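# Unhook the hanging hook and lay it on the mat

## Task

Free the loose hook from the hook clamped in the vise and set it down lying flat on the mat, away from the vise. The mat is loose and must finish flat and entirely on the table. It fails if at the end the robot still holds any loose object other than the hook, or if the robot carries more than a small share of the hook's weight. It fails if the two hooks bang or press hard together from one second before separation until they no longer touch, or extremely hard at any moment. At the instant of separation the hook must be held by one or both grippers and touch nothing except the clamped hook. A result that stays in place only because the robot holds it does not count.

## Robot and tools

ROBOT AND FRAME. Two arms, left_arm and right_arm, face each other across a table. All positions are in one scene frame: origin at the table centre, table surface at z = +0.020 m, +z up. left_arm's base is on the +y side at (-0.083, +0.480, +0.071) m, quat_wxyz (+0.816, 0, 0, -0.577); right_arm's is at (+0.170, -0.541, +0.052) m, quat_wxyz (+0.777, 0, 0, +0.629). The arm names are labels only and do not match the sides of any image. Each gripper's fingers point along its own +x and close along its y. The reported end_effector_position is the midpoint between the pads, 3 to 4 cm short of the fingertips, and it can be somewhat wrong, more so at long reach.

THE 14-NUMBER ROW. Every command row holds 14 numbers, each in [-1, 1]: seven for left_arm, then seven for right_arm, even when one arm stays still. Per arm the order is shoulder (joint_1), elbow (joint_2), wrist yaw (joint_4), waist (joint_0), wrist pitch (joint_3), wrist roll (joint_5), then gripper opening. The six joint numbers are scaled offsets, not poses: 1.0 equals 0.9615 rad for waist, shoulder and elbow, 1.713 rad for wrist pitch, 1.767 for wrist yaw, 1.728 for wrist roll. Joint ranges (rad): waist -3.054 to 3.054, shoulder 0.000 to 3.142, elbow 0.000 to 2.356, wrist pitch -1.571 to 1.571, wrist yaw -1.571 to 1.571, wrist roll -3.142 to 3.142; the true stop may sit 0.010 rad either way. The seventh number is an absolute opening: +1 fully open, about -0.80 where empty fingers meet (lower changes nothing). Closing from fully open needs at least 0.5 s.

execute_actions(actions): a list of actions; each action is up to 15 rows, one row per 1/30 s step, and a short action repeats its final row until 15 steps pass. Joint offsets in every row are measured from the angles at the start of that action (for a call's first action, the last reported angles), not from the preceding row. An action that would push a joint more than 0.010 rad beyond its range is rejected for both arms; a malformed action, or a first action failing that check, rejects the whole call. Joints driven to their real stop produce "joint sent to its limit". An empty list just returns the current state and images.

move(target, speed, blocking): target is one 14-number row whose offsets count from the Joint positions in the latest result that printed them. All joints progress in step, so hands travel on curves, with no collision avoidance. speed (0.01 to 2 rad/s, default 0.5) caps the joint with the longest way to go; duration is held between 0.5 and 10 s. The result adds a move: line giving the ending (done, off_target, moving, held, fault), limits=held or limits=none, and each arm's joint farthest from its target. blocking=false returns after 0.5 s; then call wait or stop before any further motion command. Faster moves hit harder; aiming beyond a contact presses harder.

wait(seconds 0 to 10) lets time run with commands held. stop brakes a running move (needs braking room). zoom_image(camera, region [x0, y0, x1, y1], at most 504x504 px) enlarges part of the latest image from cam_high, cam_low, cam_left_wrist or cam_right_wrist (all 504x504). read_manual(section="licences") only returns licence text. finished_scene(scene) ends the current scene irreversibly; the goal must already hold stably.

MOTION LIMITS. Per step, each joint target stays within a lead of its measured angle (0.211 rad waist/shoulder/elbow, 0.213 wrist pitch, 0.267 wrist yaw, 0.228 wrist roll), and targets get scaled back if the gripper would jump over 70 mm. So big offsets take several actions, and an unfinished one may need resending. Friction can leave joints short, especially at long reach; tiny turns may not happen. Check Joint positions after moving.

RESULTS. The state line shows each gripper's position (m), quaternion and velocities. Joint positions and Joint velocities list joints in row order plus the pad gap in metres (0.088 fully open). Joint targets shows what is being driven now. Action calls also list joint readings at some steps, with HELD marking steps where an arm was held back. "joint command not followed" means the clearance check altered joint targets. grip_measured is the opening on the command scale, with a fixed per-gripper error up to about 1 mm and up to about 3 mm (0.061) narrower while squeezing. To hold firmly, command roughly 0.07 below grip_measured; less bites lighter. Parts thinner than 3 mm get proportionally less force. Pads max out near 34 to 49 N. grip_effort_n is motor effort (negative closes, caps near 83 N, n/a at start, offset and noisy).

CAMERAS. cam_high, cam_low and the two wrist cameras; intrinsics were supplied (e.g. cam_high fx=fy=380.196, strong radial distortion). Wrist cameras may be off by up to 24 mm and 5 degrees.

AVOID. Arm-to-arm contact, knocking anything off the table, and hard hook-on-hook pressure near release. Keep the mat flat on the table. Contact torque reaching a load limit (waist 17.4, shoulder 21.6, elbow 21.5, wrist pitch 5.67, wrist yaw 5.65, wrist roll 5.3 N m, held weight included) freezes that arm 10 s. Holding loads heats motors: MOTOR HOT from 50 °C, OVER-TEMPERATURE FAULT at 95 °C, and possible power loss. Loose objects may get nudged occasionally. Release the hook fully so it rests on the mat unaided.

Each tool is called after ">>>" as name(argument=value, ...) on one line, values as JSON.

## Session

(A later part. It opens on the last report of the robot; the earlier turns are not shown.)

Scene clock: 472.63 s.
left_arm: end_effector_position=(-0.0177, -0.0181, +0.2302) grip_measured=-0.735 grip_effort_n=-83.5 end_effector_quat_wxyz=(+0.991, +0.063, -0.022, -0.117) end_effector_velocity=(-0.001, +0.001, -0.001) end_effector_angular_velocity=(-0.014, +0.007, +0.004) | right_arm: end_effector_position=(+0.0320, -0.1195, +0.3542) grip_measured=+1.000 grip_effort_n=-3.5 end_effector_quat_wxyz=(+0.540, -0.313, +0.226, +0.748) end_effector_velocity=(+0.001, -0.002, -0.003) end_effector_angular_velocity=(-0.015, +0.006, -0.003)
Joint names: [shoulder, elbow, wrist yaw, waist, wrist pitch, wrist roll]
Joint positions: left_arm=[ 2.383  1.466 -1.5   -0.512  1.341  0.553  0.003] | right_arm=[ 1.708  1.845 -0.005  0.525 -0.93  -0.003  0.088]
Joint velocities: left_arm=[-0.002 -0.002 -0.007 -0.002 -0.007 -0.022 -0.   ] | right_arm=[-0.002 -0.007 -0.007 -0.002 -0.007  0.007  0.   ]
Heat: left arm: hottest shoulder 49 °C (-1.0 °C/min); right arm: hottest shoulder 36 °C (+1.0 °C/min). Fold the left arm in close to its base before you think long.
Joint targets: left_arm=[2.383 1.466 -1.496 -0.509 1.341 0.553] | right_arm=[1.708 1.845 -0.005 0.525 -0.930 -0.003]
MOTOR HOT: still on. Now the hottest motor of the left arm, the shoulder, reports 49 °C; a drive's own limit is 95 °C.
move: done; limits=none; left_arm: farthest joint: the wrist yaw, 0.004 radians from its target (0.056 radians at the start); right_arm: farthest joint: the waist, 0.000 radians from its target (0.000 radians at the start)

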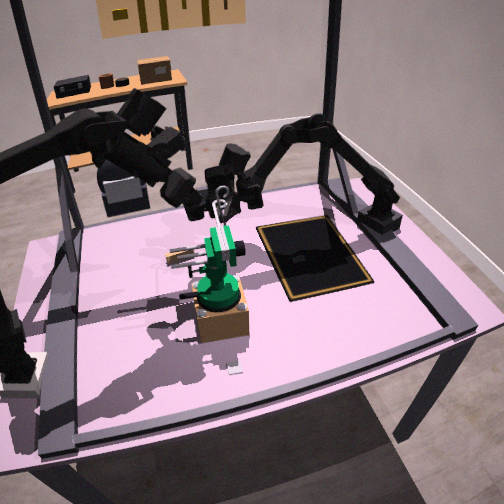

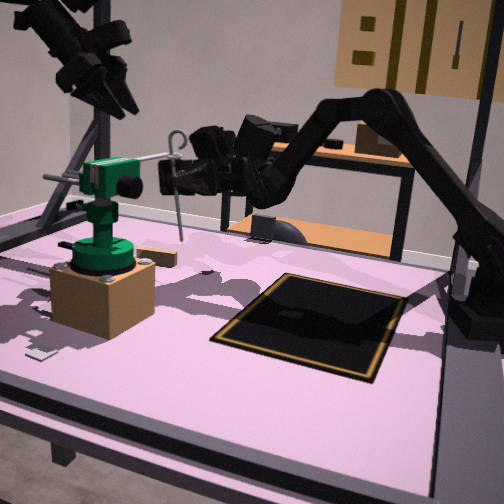

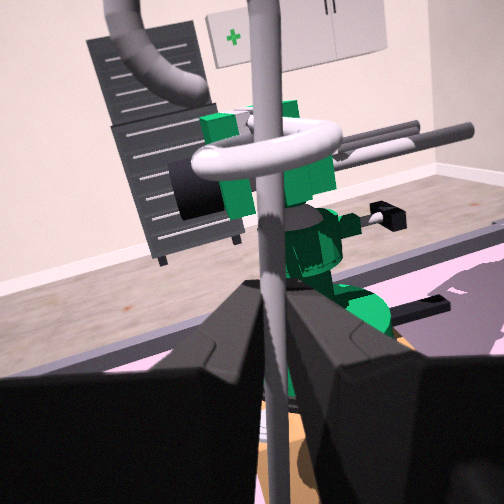

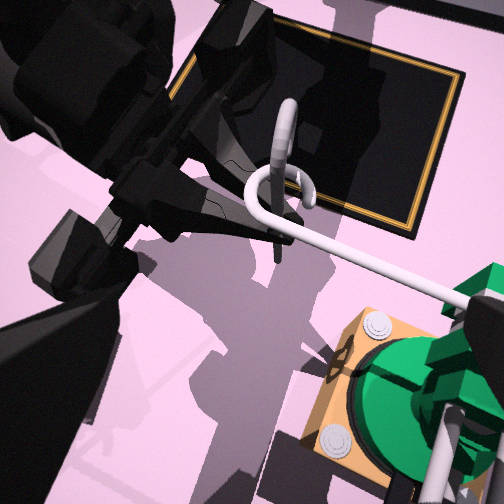

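>>> move(target=[0,0,0.012,0.015,0,0,-0.76, 0,0,0,0,0,0,1.0], speed=0.03)

>>> zoom_image(camera="cam_left_wrist", region=[130, 40, 410, 240])

>>> zoom_image(camera="cam_right_wrist", region=[220, 80, 380, 240])

Scene clock: 483.67 s.
left_arm: end_effector_position=(-0.0122, -0.0196, +0.2312) grip_measured=-0.735 grip_effort_n=-83.5 end_effector_quat_wxyz=(+0.991, +0.063, -0.026, -0.118) end_effector_velocity=(-0.001, +0.002, +0.000) end_effector_angular_velocity=(+0.015, +0.000, +0.005) | right_arm: end_effector_position=(+0.0320, -0.1195, +0.3542) grip_measured=+1.000 grip_effort_n=-3.0 end_effector_quat_wxyz=(+0.540, -0.313, +0.226, +0.748) end_effector_velocity=(-0.001, -0.003, -0.003) end_effector_angular_velocity=(-0.018, +0.016, +0.008)
Joint names: [shoulder, elbow, wrist yaw, waist, wrist pitch, wrist roll]
Joint positions: left_arm=[ 2.383  1.466 -1.483 -0.5    1.341  0.553  0.003] | right_arm=[ 1.708  1.845 -0.005  0.525 -0.93  -0.003  0.088]
Joint velocities: left_arm=[-0.007 -0.007 -0.007 -0.002 -0.007  0.007 -0.   ] | right_arm=[-0.002 -0.007 -0.022 -0.002 -0.007  0.007  0.   ]
Heat: left arm: hottest shoulder 49 °C (+0.0 °C/min); right arm: hottest shoulder 36 °C (+1.0 °C/min). Fold the left arm in close to its base before you think long.
Joint targets: left_arm=[2.383 1.466 -1.479 -0.498 1.341 0.553] | right_arm=[1.708 1.845 -0.005 0.525 -0.930 -0.003]
MOTOR HOT: still on. Now the hottest motor of the left arm, the shoulder, reports 49 °C; a drive's own limit is 95 °C.
move: done; limits=none; left_arm: farthest joint: the wrist yaw, 0.004 radians from its target (0.021 radians at the start); right_arm: farthest joint: the waist, 0.000 radians from its target (0.000 radians at the start)

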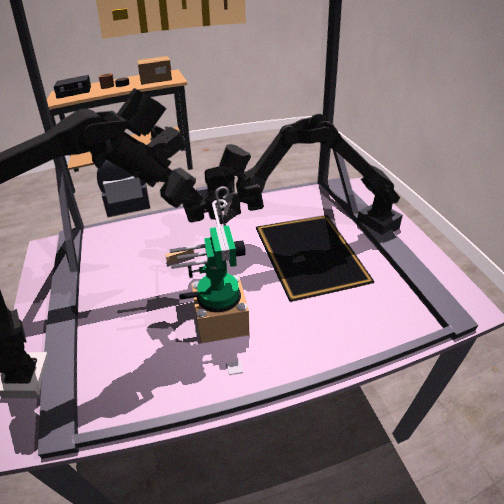

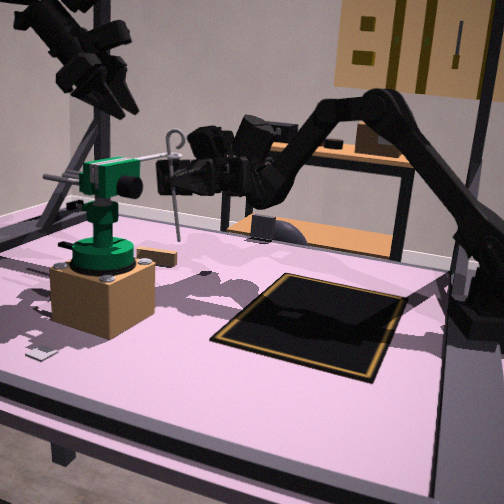

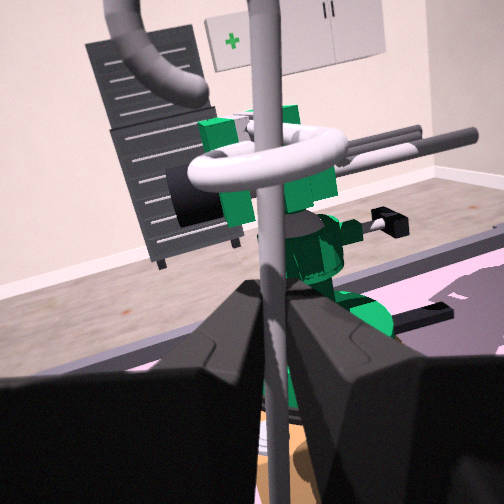

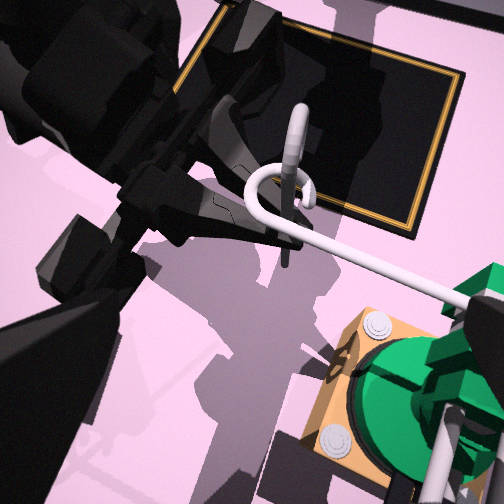

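Region (130, 40, 410, 240) of cam_left_wrist's 504x504 image, scaled by 1.800, with more detail than that image has; it fills the top 360 rows of this view, and the rest is white.

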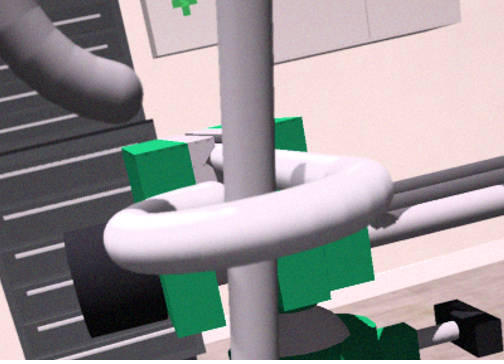

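Region (220, 80, 380, 240) of cam_right_wrist's 504x504 image, scaled by 3.150, with more detail than that image has.

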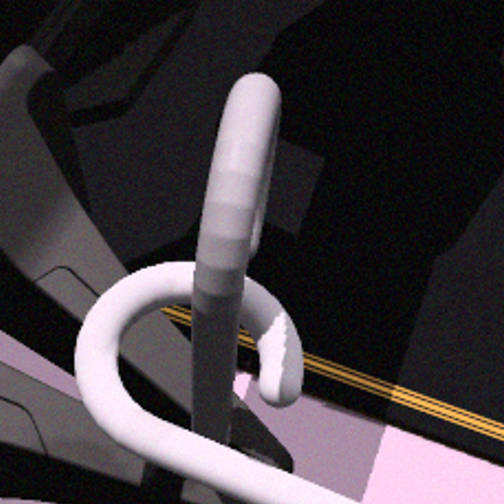

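>>> execute_actions(actions=[])

>>> zoom_image(camera="cam_right_wrist", region=[220, 80, 380, 240])

>>> zoom_image(camera="cam_left_wrist", region=[130, 40, 410, 240])

Scene clock: 499.47 s.
left_arm: end_effector_position=(-0.0122, -0.0196, +0.2312) grip_measured=-0.735 grip_effort_n=-83.5 end_effector_quat_wxyz=(+0.991, +0.063, -0.026, -0.118) end_effector_velocity=(-0.001, +0.002, -0.000) end_effector_angular_velocity=(-0.003, +0.010, +0.017) | right_arm: end_effector_position=(+0.0320, -0.1195, +0.3542) grip_measured=+1.000 grip_effort_n=-3.0 end_effector_quat_wxyz=(+0.540, -0.313, +0.226, +0.748) end_effector_velocity=(+0.003, -0.001, -0.001) end_effector_angular_velocity=(-0.004, -0.012, -0.002)
Joint names: [shoulder, elbow, wrist yaw, waist, wrist pitch, wrist roll]
Joint positions: left_arm=[ 2.383  1.466 -1.483 -0.5    1.341  0.553  0.003] | right_arm=[ 1.708  1.845 -0.005  0.525 -0.93  -0.003  0.088]
Joint velocities: left_arm=[-0.002  0.002 -0.022 -0.002 -0.007 -0.007 -0.   ] | right_arm=[-0.002 -0.002  0.007 -0.002 -0.007 -0.007  0.   ]
Heat: left arm: hottest shoulder 49 °C (+0.0 °C/min); right arm: hottest shoulder 36 °C (+1.0 °C/min). Fold the left arm in close to its base before you think long.
Joint targets: left_arm=[2.383 1.466 -1.479 -0.498 1.341 0.553] | right_arm=[1.708 1.845 -0.005 0.525 -0.930 -0.003]
MOTOR HOT: still on. Now the hottest motor of the left arm, the shoulder, reports 49 °C; a drive's own limit is 95 °C.

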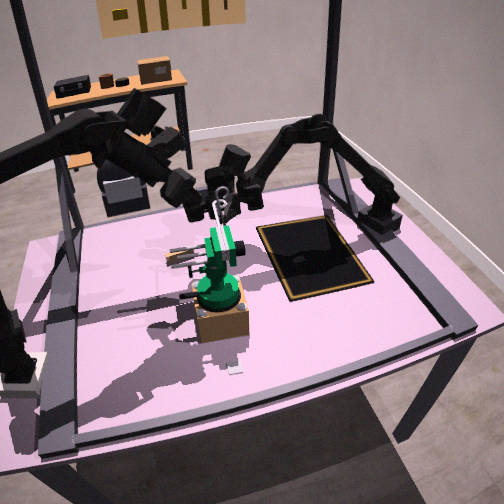

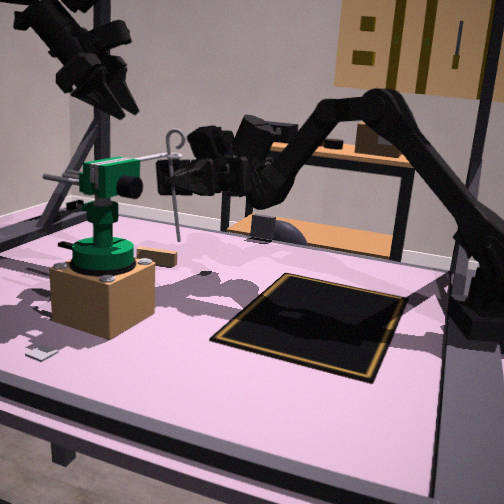

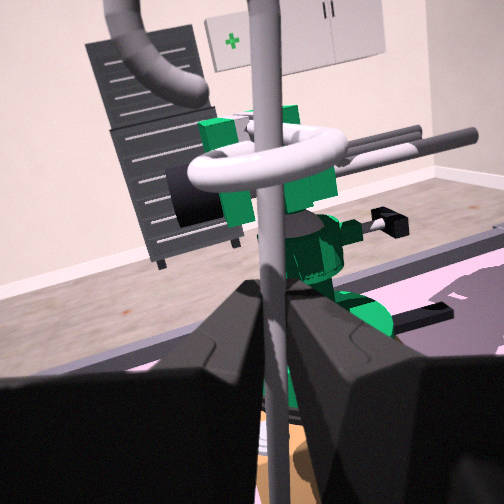

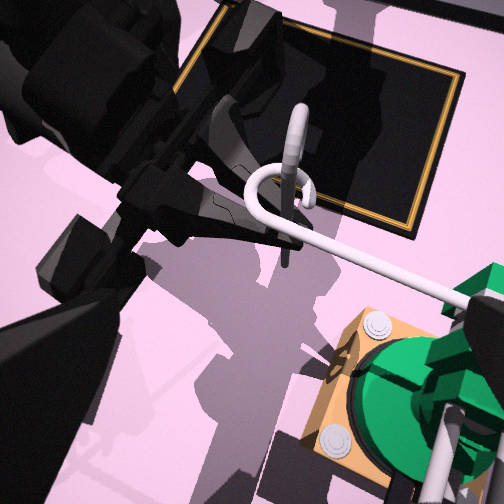

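Region (220, 80, 380, 240) of cam_right_wrist's 504x504 image, scaled by 3.150, with more detail than that image has.

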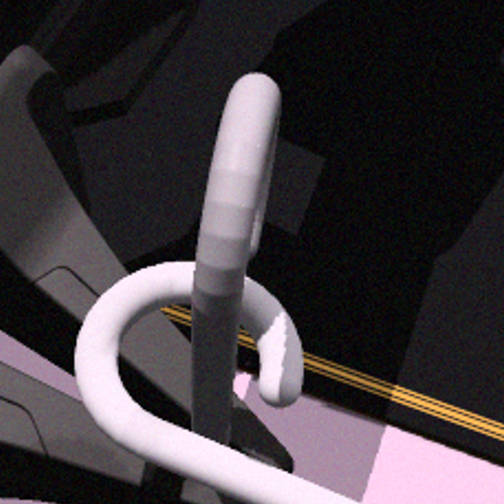

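Region (130, 40, 410, 240) of cam_left_wrist's 504x504 image, scaled by 1.800, with more detail than that image has; it fills the top 360 rows of this view, and the rest is white.

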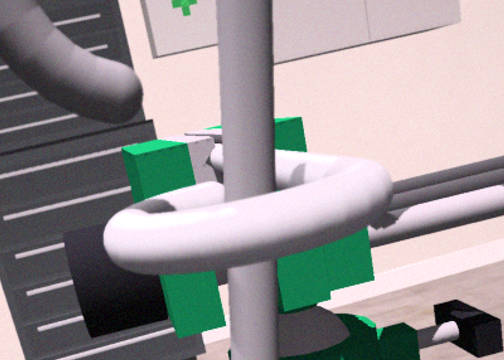

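>>> move(target=[0,0,0.0057,0.0135,0,0,-0.76, 0,0,0,0,0,0,1.0], speed=0.02)

>>> zoom_image(camera="cam_right_wrist", region=[220, 80, 380, 240])

>>> zoom_image(camera="cam_left_wrist", region=[130, 40, 410, 240])

Scene clock: 510.43 s.
left_arm: end_effector_position=(-0.0084, -0.0200, +0.2317) grip_measured=-0.735 grip_effort_n=-83.5 end_effector_quat_wxyz=(+0.991, +0.063, -0.027, -0.117) end_effector_velocity=(-0.000, +0.004, -0.003) end_effector_angular_velocity=(+0.006, +0.009, +0.017) | right_arm: end_effector_position=(+0.0320, -0.1195, +0.3542) grip_measured=+1.000 grip_effort_n=-3.5 end_effector_quat_wxyz=(+0.540, -0.313, +0.226, +0.748) end_effector_velocity=(+0.000, -0.001, +0.001) end_effector_angular_velocity=(-0.002, -0.001, +0.008)
Joint names: [shoulder, elbow, wrist yaw, waist, wrist pitch, wrist roll]
Joint positions: left_arm=[ 2.383  1.466 -1.476 -0.492  1.341  0.553  0.003] | right_arm=[ 1.708  1.845 -0.005  0.525 -0.93  -0.003  0.088]
Joint velocities: left_arm=[-0.002 -0.007 -0.022 -0.002 -0.007 -0.007 -0.   ] | right_arm=[-0.002  0.002 -0.007 -0.002 -0.007 -0.007  0.   ]
Heat: left arm: hottest shoulder 49 °C (+0.0 °C/min); right arm: hottest shoulder 36 °C (+1.0 °C/min). Fold the left arm in close to its base before you think long.
Joint targets: left_arm=[2.383 1.466 -1.473 -0.487 1.341 0.553] | right_arm=[1.708 1.845 -0.005 0.525 -0.930 -0.003]
MOTOR HOT: still on. Now the hottest motor of the left arm, the shoulder, reports 49 °C; a drive's own limit is 95 °C.
move: done; limits=none; left_arm: farthest joint: the waist, 0.005 radians from its target (0.013 radians at the start); right_arm: farthest joint: the waist, 0.000 radians from its target (0.000 radians at the start)

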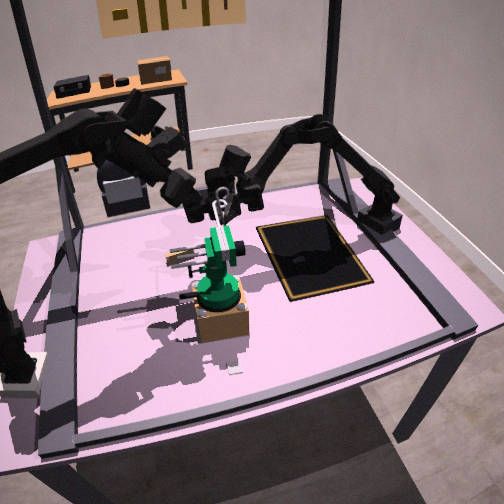

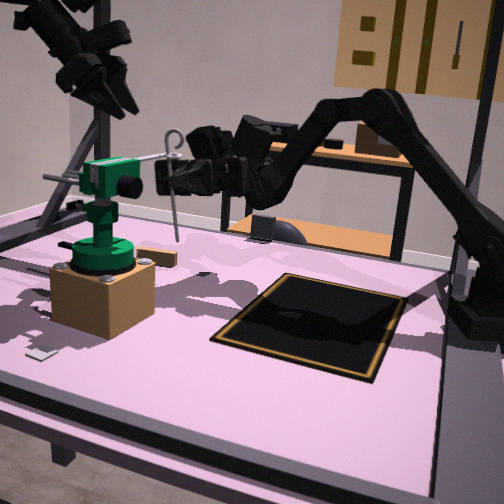

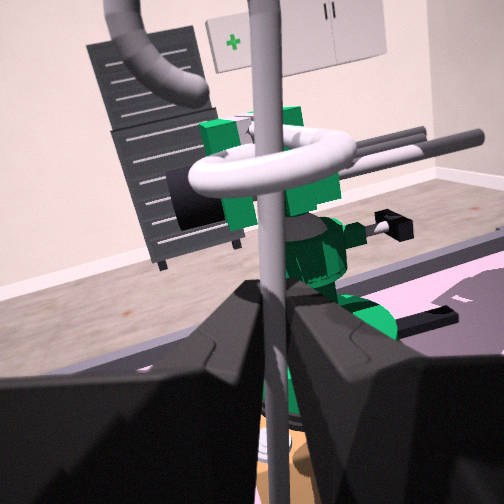

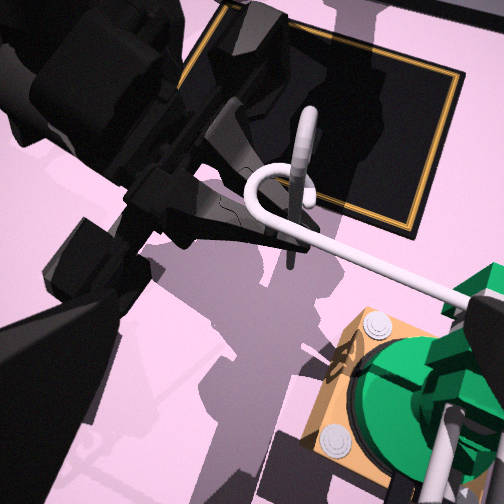

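Region (220, 80, 380, 240) of cam_right_wrist's 504x504 image, scaled by 3.150, with more detail than that image has.

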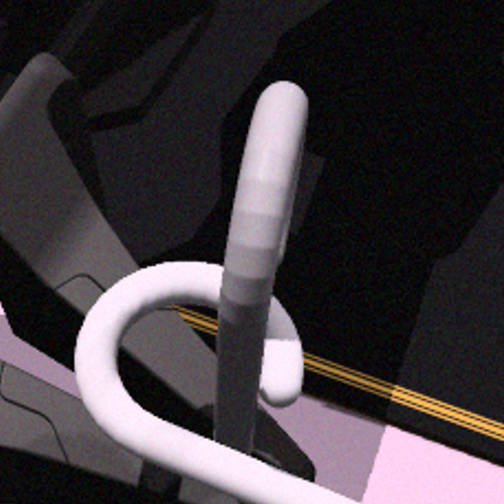

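Region (130, 40, 410, 240) of cam_left_wrist's 504x504 image, scaled by 1.800, with more detail than that image has; it fills the top 360 rows of this view, and the rest is white.

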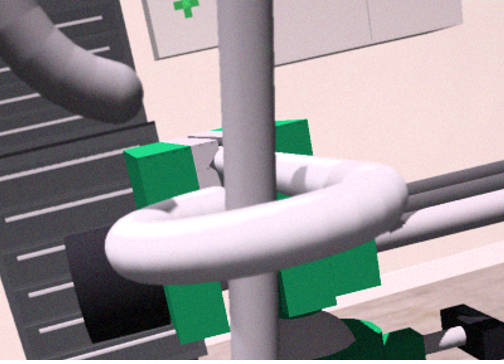

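>>> zoom_image(camera="cam_low", region=[140, 120, 210, 190])

>>> zoom_image(camera="cam_left_wrist", region=[180, 100, 370, 210])

Region (140, 120, 210, 190) of cam_low's 504x504 image, scaled by 7.200, with more detail than that image has.

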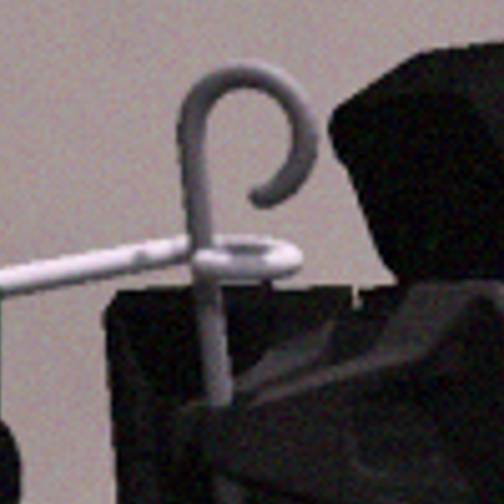

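Region (180, 100, 370, 210) of cam_left_wrist's 504x504 image, scaled by 2.653, with more detail than that image has; it fills the top 292 rows of this view, and the rest is white.

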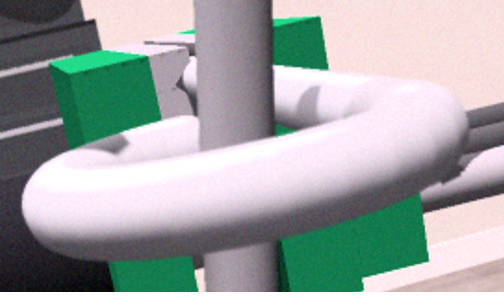

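>>> move(target=[0,0,0.0100,0,0,0,-0.76, 0,0,0,0,0,0,1.0], speed=0.02)

>>> zoom_image(camera="cam_low", region=[140, 120, 210, 190])

>>> zoom_image(camera="cam_right_wrist", region=[220, 80, 380, 240])

>>> zoom_image(camera="cam_left_wrist", region=[180, 100, 370, 210])

Scene clock: 546.07 s.
left_arm: end_effector_position=(-0.0089, -0.0218, +0.2325) grip_measured=-0.735 grip_effort_n=-83.5 end_effector_quat_wxyz=(+0.990, +0.063, -0.030, -0.123) end_effector_velocity=(-0.001, +0.001, +0.001) end_effector_angular_velocity=(-0.028, +0.010, +0.003) | right_arm: end_effector_position=(+0.0320, -0.1195, +0.3542) grip_measured=+1.000 grip_effort_n=-3.5 end_effector_quat_wxyz=(+0.540, -0.313, +0.226, +0.748) end_effector_velocity=(+0.001, -0.002, -0.001) end_effector_angular_velocity=(-0.007, -0.002, +0.008)
Joint names: [shoulder, elbow, wrist yaw, waist, wrist pitch, wrist roll]
Joint positions: left_arm=[ 2.383  1.466 -1.462 -0.492  1.341  0.553  0.003] | right_arm=[ 1.708  1.845 -0.005  0.525 -0.93  -0.003  0.088]
Joint velocities: left_arm=[-0.002 -0.002 -0.007 -0.002  0.007 -0.022 -0.   ] | right_arm=[-0.002 -0.002 -0.007 -0.002 -0.007 -0.007  0.   ]
Heat: left arm: hottest shoulder 50 °C (+1.0 °C/min); right arm: hottest shoulder 36 °C (+0.0 °C/min). Fold the left arm in close to its base before you think long.
Joint targets: left_arm=[2.383 1.466 -1.458 -0.492 1.341 0.553] | right_arm=[1.708 1.845 -0.005 0.525 -0.930 -0.003]
MOTOR HOT: still on. Now the hottest motor of the left arm, the shoulder, reports 50 °C; a drive's own limit is 95 °C.
move: done; limits=none; left_arm: farthest joint: the wrist yaw, 0.004 radians from its target (0.018 radians at the start); right_arm: farthest joint: the waist, 0.000 radians from its target (0.000 radians at the start)

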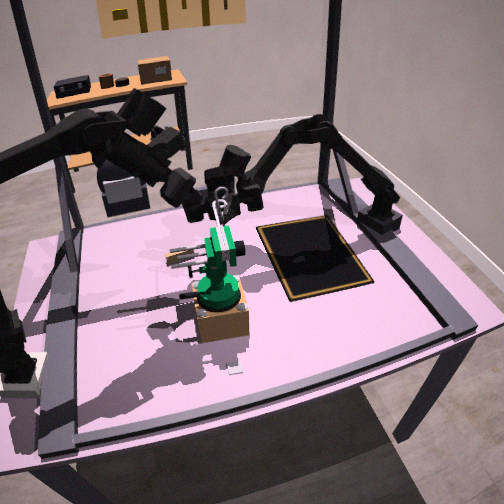

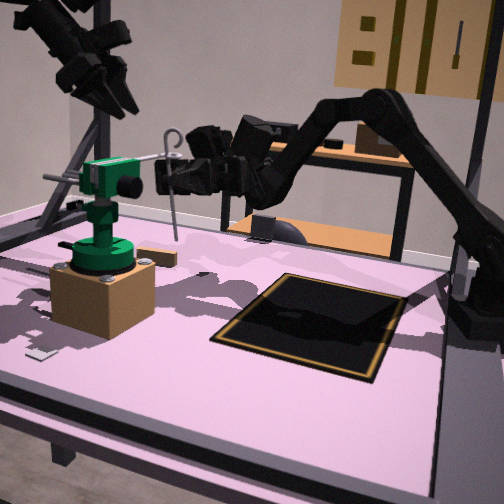

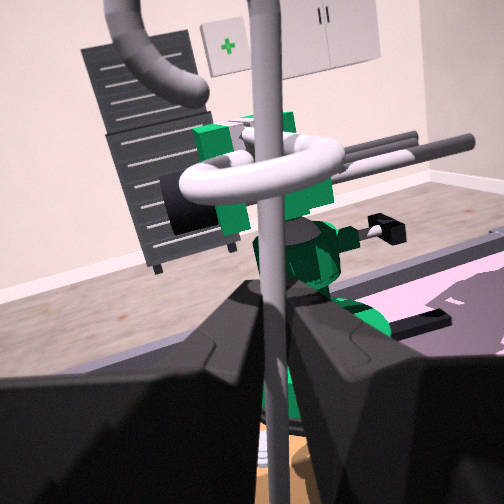

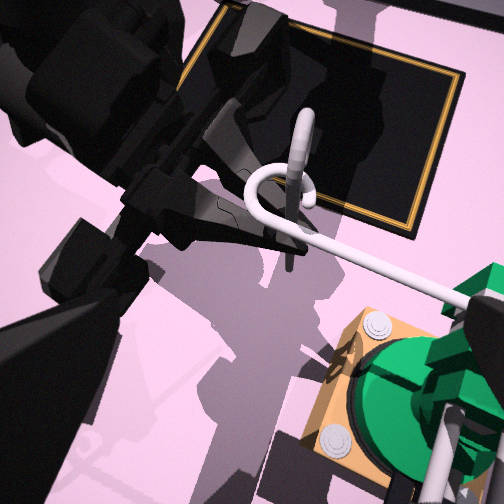

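Region (140, 120, 210, 190) of cam_low's 504x504 image, scaled by 7.200, with more detail than that image has.

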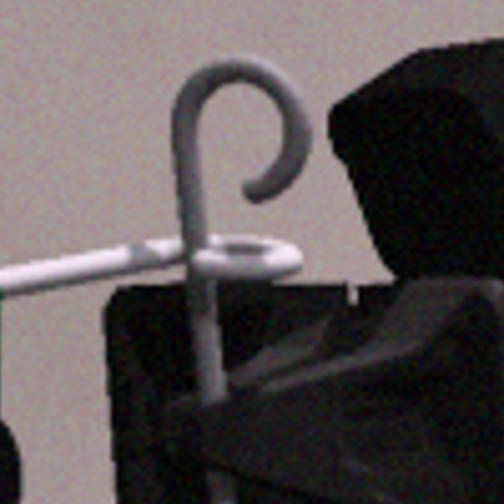

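Region (220, 80, 380, 240) of cam_right_wrist's 504x504 image, scaled by 3.150, with more detail than that image has.

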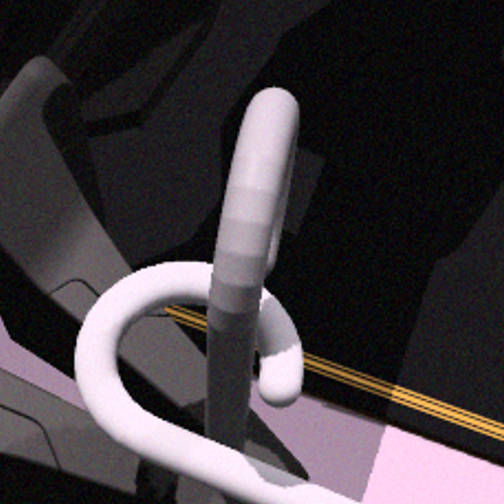

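Region (180, 100, 370, 210) of cam_left_wrist's 504x504 image, scaled by 2.653, with more detail than that image has; it fills the top 292 rows of this view, and the rest is white.

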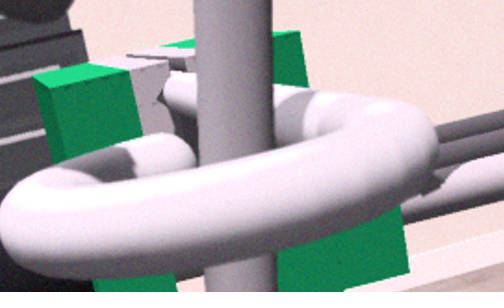

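>>> move(target=[0,0,0.0074,0,0,0,-0.76, 0,0,0,0,0,0,1.0], speed=0.02)

>>> zoom_image(camera="cam_low", region=[140, 120, 210, 190])

>>> zoom_image(camera="cam_right_wrist", region=[220, 80, 380, 240])

>>> zoom_image(camera="cam_left_wrist", region=[180, 100, 370, 210])

Scene clock: 557.67 s.
left_arm: end_effector_position=(-0.0092, -0.0230, +0.2331) grip_measured=-0.735 grip_effort_n=-83.5 end_effector_quat_wxyz=(+0.989, +0.063, -0.032, -0.128) end_effector_velocity=(+0.002, +0.001, -0.001) end_effector_angular_velocity=(+0.015, -0.000, +0.009) | right_arm: end_effector_position=(+0.0320, -0.1195, +0.3542) grip_measured=+1.000 grip_effort_n=-3.5 end_effector_quat_wxyz=(+0.540, -0.313, +0.226, +0.748) end_effector_velocity=(-0.002, -0.002, -0.001) end_effector_angular_velocity=(-0.010, +0.008, +0.018)
Joint names: [shoulder, elbow, wrist yaw, waist, wrist pitch, wrist roll]
Joint positions: left_arm=[ 2.383  1.466 -1.453 -0.492  1.341  0.553  0.003] | right_arm=[ 1.708  1.845 -0.005  0.525 -0.93  -0.003  0.088]
Joint velocities: left_arm=[-0.002 -0.002 -0.007  0.002 -0.007  0.007 -0.   ] | right_arm=[-0.002 -0.002 -0.022 -0.002 -0.007 -0.007  0.   ]
Heat: left arm: hottest shoulder 50 °C (+1.0 °C/min); right arm: hottest shoulder 37 °C (+1.0 °C/min). Fold the left arm in close to its base before you think long.
Joint targets: left_arm=[2.383 1.466 -1.449 -0.492 1.341 0.553] | right_arm=[1.708 1.845 -0.005 0.525 -0.930 -0.003]
MOTOR HOT: still on. Now the hottest motor of the left arm, the shoulder, reports 50 °C; a drive's own limit is 95 °C.
move: done; limits=none; left_arm: farthest joint: the wrist yaw, 0.004 radians from its target (0.013 radians at the start); right_arm: farthest joint: the waist, 0.000 radians from its target (0.000 radians at the start)

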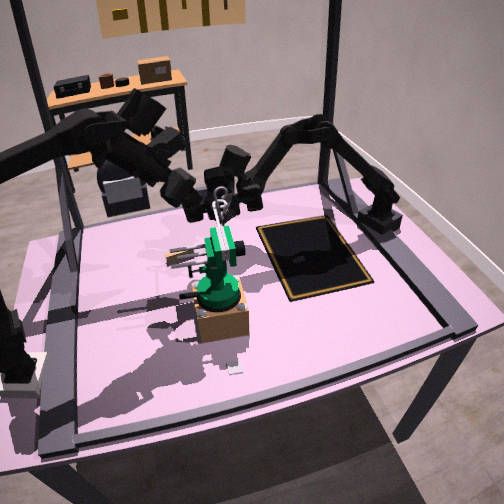

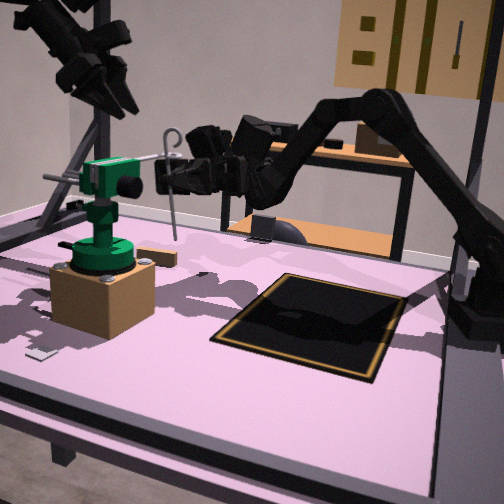

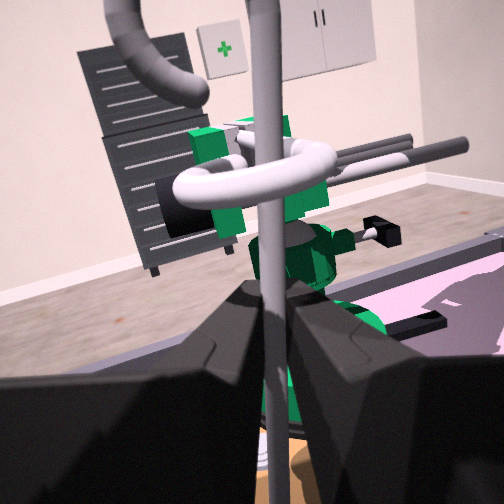

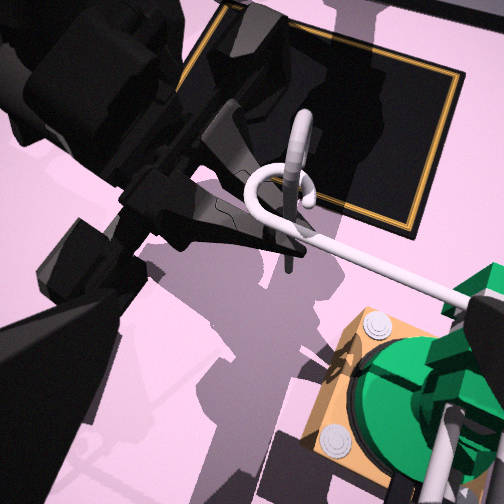

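Region (140, 120, 210, 190) of cam_low's 504x504 image, scaled by 7.200, with more detail than that image has.

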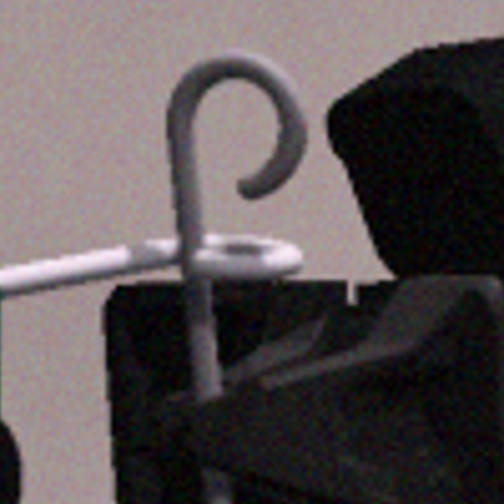

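Region (220, 80, 380, 240) of cam_right_wrist's 504x504 image, scaled by 3.150, with more detail than that image has.

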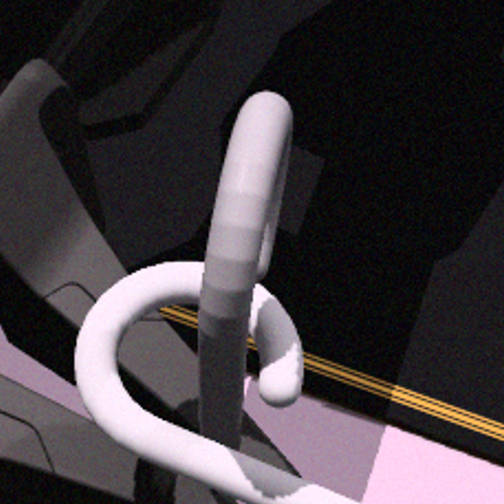

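Region (180, 100, 370, 210) of cam_left_wrist's 504x504 image, scaled by 2.653, with more detail than that image has; it fills the top 292 rows of this view, and the rest is white.

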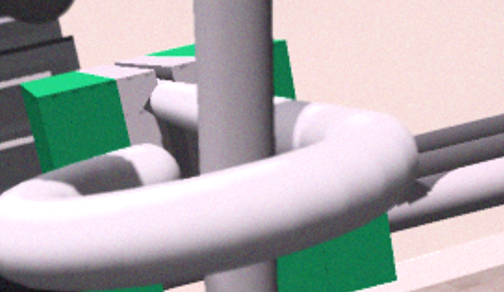

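>>> move(target=[0,0,0.0085,0.0125,0,0,-0.76, 0,0,0,0,0,0,1.0], speed=0.02)

>>> zoom_image(camera="cam_low", region=[140, 120, 210, 190])

>>> zoom_image(camera="cam_right_wrist", region=[220, 80, 380, 240])

>>> zoom_image(camera="cam_left_wrist", region=[180, 100, 370, 210])

Scene clock: 572.93 s.
left_arm: end_effector_position=(-0.0047, -0.0238, +0.2338) grip_measured=-0.735 grip_effort_n=-83.5 end_effector_quat_wxyz=(+0.989, +0.063, -0.035, -0.128) end_effector_velocity=(-0.001, +0.001, -0.001) end_effector_angular_velocity=(+0.015, +0.000, +0.005) | right_arm: end_effector_position=(+0.0320, -0.1195, +0.3542) grip_measured=+1.000 grip_effort_n=-3.5 end_effector_quat_wxyz=(+0.540, -0.313, +0.226, +0.748) end_effector_velocity=(-0.000, +0.000, +0.001) end_effector_angular_velocity=(+0.004, +0.012, -0.003)
Joint names: [shoulder, elbow, wrist yaw, waist, wrist pitch, wrist roll]
Joint positions: left_arm=[ 2.383  1.466 -1.442 -0.482  1.341  0.553  0.003] | right_arm=[ 1.708  1.845 -0.005  0.525 -0.93  -0.003  0.088]
Joint velocities: left_arm=[-0.002 -0.002 -0.007 -0.002 -0.007  0.007 -0.   ] | right_arm=[-0.002 -0.002 -0.007 -0.002  0.007  0.007  0.   ]
Heat: left arm: hottest shoulder 51 °C (+1.0 °C/min); right arm: hottest shoulder 37 °C (+1.0 °C/min). Fold the left arm in close to its base before you think long.
Joint targets: left_arm=[2.383 1.466 -1.438 -0.480 1.341 0.553] | right_arm=[1.708 1.845 -0.005 0.525 -0.930 -0.003]
MOTOR HOT: still on. Now the hottest motor of the left arm, the shoulder, reports 51 °C; a drive's own limit is 95 °C.
move: done; limits=none; left_arm: farthest joint: the wrist yaw, 0.004 radians from its target (0.015 radians at the start); right_arm: farthest joint: the waist, 0.000 radians from its target (0.000 radians at the start)

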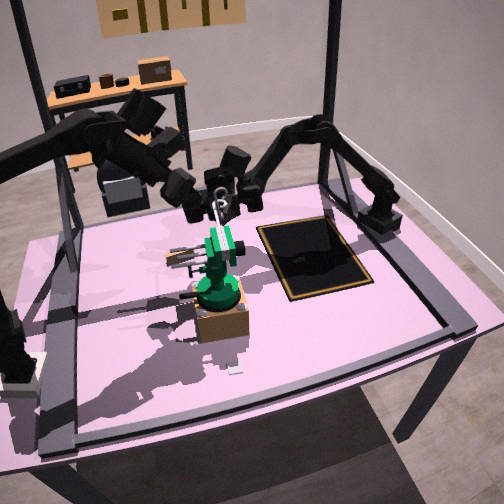

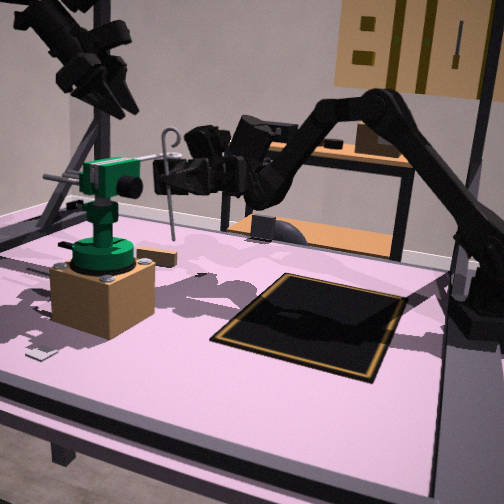

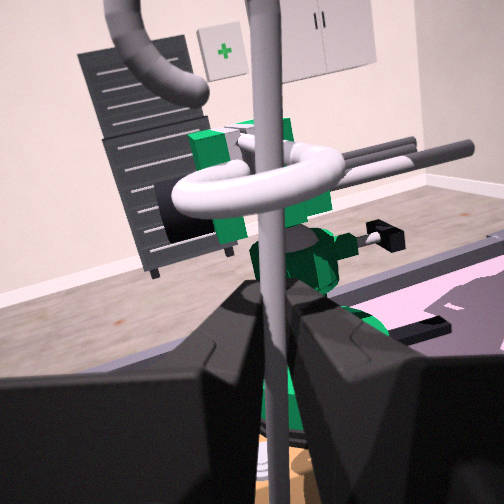

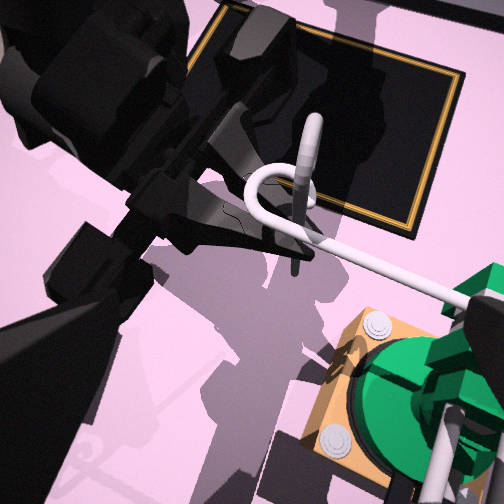

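Region (140, 120, 210, 190) of cam_low's 504x504 image, scaled by 7.200, with more detail than that image has.

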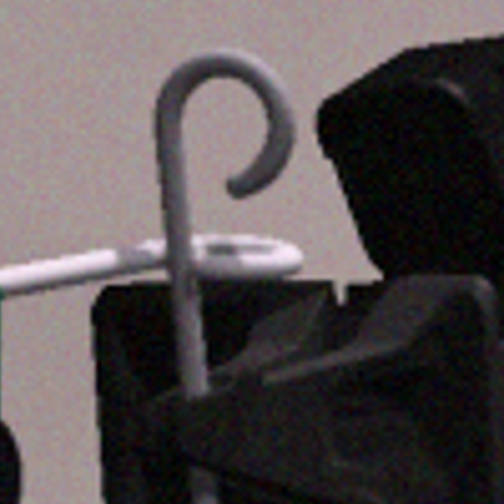

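Region (220, 80, 380, 240) of cam_right_wrist's 504x504 image, scaled by 3.150, with more detail than that image has.

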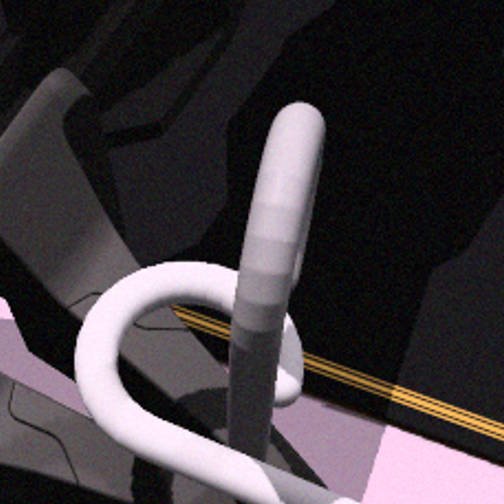

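Region (180, 100, 370, 210) of cam_left_wrist's 504x504 image, scaled by 2.653, with more detail than that image has; it fills the top 292 rows of this view, and the rest is white.

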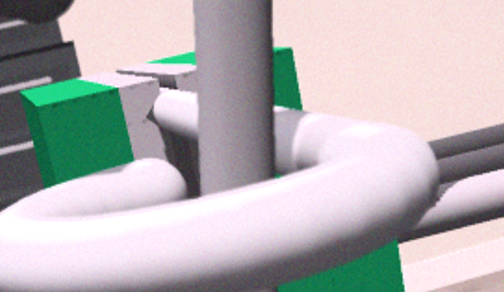

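>>> move(target=[0,0,0.0057,0.0146,0,0,-0.76, 0,0,0,0,0,0,1.0], speed=0.02)

>>> zoom_image(camera="cam_low", region=[140, 120, 210, 190])

>>> zoom_image(camera="cam_right_wrist", region=[220, 80, 380, 240])

>>> zoom_image(camera="cam_left_wrist", region=[130, 60, 410, 240])

Scene clock: 588.30 s.
left_arm: end_effector_position=(+0.0009, -0.0236, +0.2342) grip_measured=-0.735 grip_effort_n=-83.5 end_effector_quat_wxyz=(+0.990, +0.063, -0.036, -0.125) end_effector_velocity=(-0.001, +0.001, +0.001) end_effector_angular_velocity=(-0.028, +0.009, +0.003) | right_arm: end_effector_position=(+0.0320, -0.1195, +0.3542) grip_measured=+1.000 grip_effort_n=-3.5 end_effector_quat_wxyz=(+0.540, -0.313, +0.226, +0.748) end_effector_velocity=(+0.001, -0.002, -0.001) end_effector_angular_velocity=(-0.010, +0.008, -0.003)
Joint names: [shoulder, elbow, wrist yaw, waist, wrist pitch, wrist roll]
Joint positions: left_arm=[ 2.383  1.466 -1.435 -0.47   1.341  0.553  0.003] | right_arm=[ 1.708  1.845 -0.005  0.525 -0.93  -0.003  0.088]
Joint velocities: left_arm=[-0.002 -0.002 -0.007 -0.002  0.007 -0.022 -0.   ] | right_arm=[-0.002 -0.002 -0.007 -0.002 -0.007  0.007  0.   ]
Heat: left arm: hottest shoulder 51 °C (+1.0 °C/min); right arm: hottest shoulder 37 °C (+1.0 °C/min). Fold the left arm in close to its base before you think long.
Joint targets: left_arm=[2.383 1.466 -1.432 -0.468 1.341 0.553] | right_arm=[1.708 1.845 -0.005 0.525 -0.930 -0.003]
MOTOR HOT: still on. Now the hottest motor of the left arm, the shoulder, reports 51 °C; a drive's own limit is 95 °C.
move: done; limits=none; left_arm: farthest joint: the waist, 0.003 radians from its target (0.014 radians at the start); right_arm: farthest joint: the waist, 0.000 radians from its target (0.000 radians at the start)

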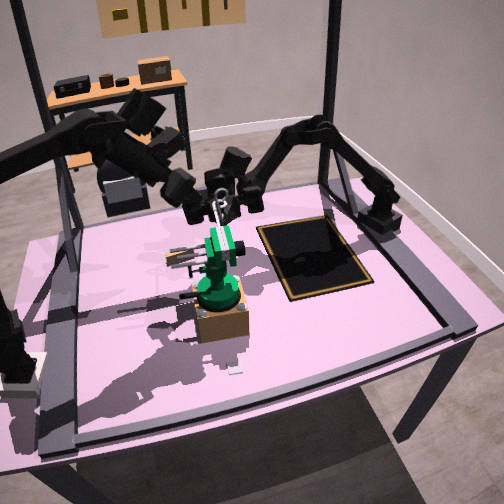

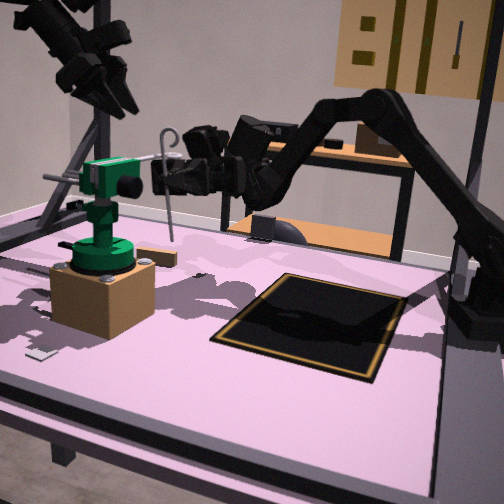

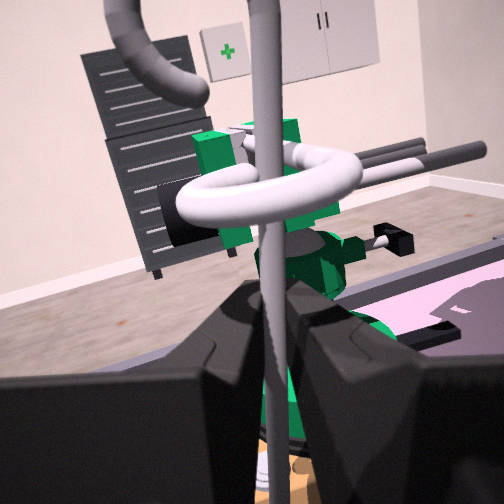

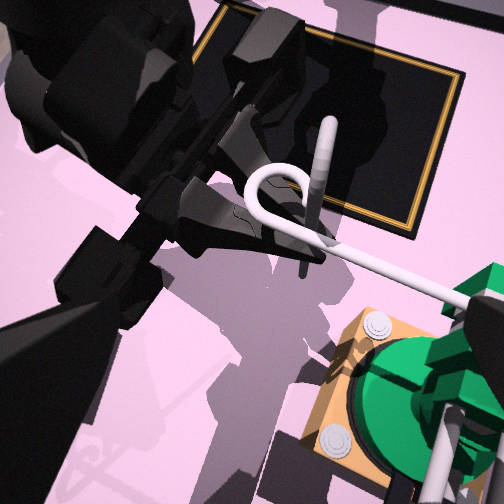

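Region (140, 120, 210, 190) of cam_low's 504x504 image, scaled by 7.200, with more detail than that image has.

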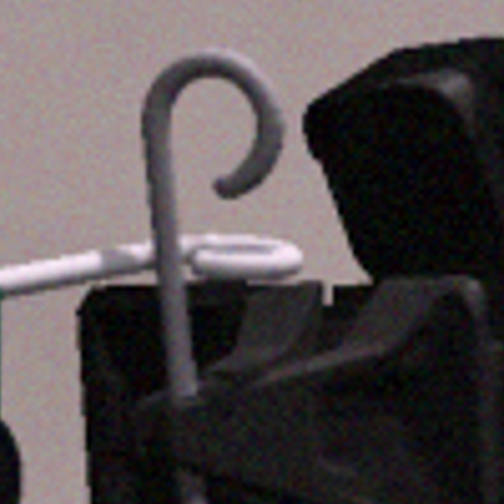

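Region (220, 80, 380, 240) of cam_right_wrist's 504x504 image, scaled by 3.150, with more detail than that image has.

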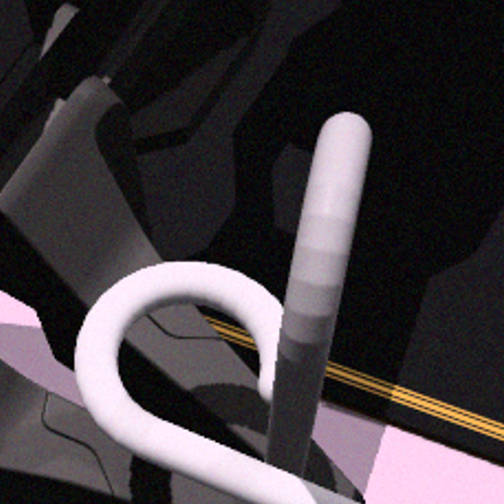

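Region (130, 60, 410, 240) of cam_left_wrist's 504x504 image, scaled by 1.800, with more detail than that image has; it fills the top 324 rows of this view, and the rest is white.

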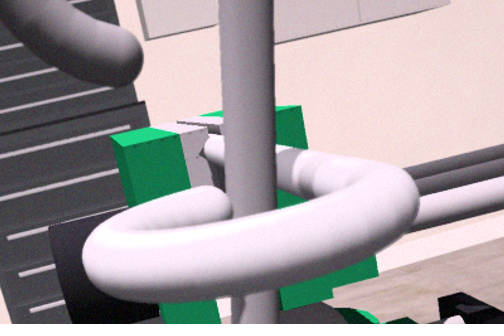

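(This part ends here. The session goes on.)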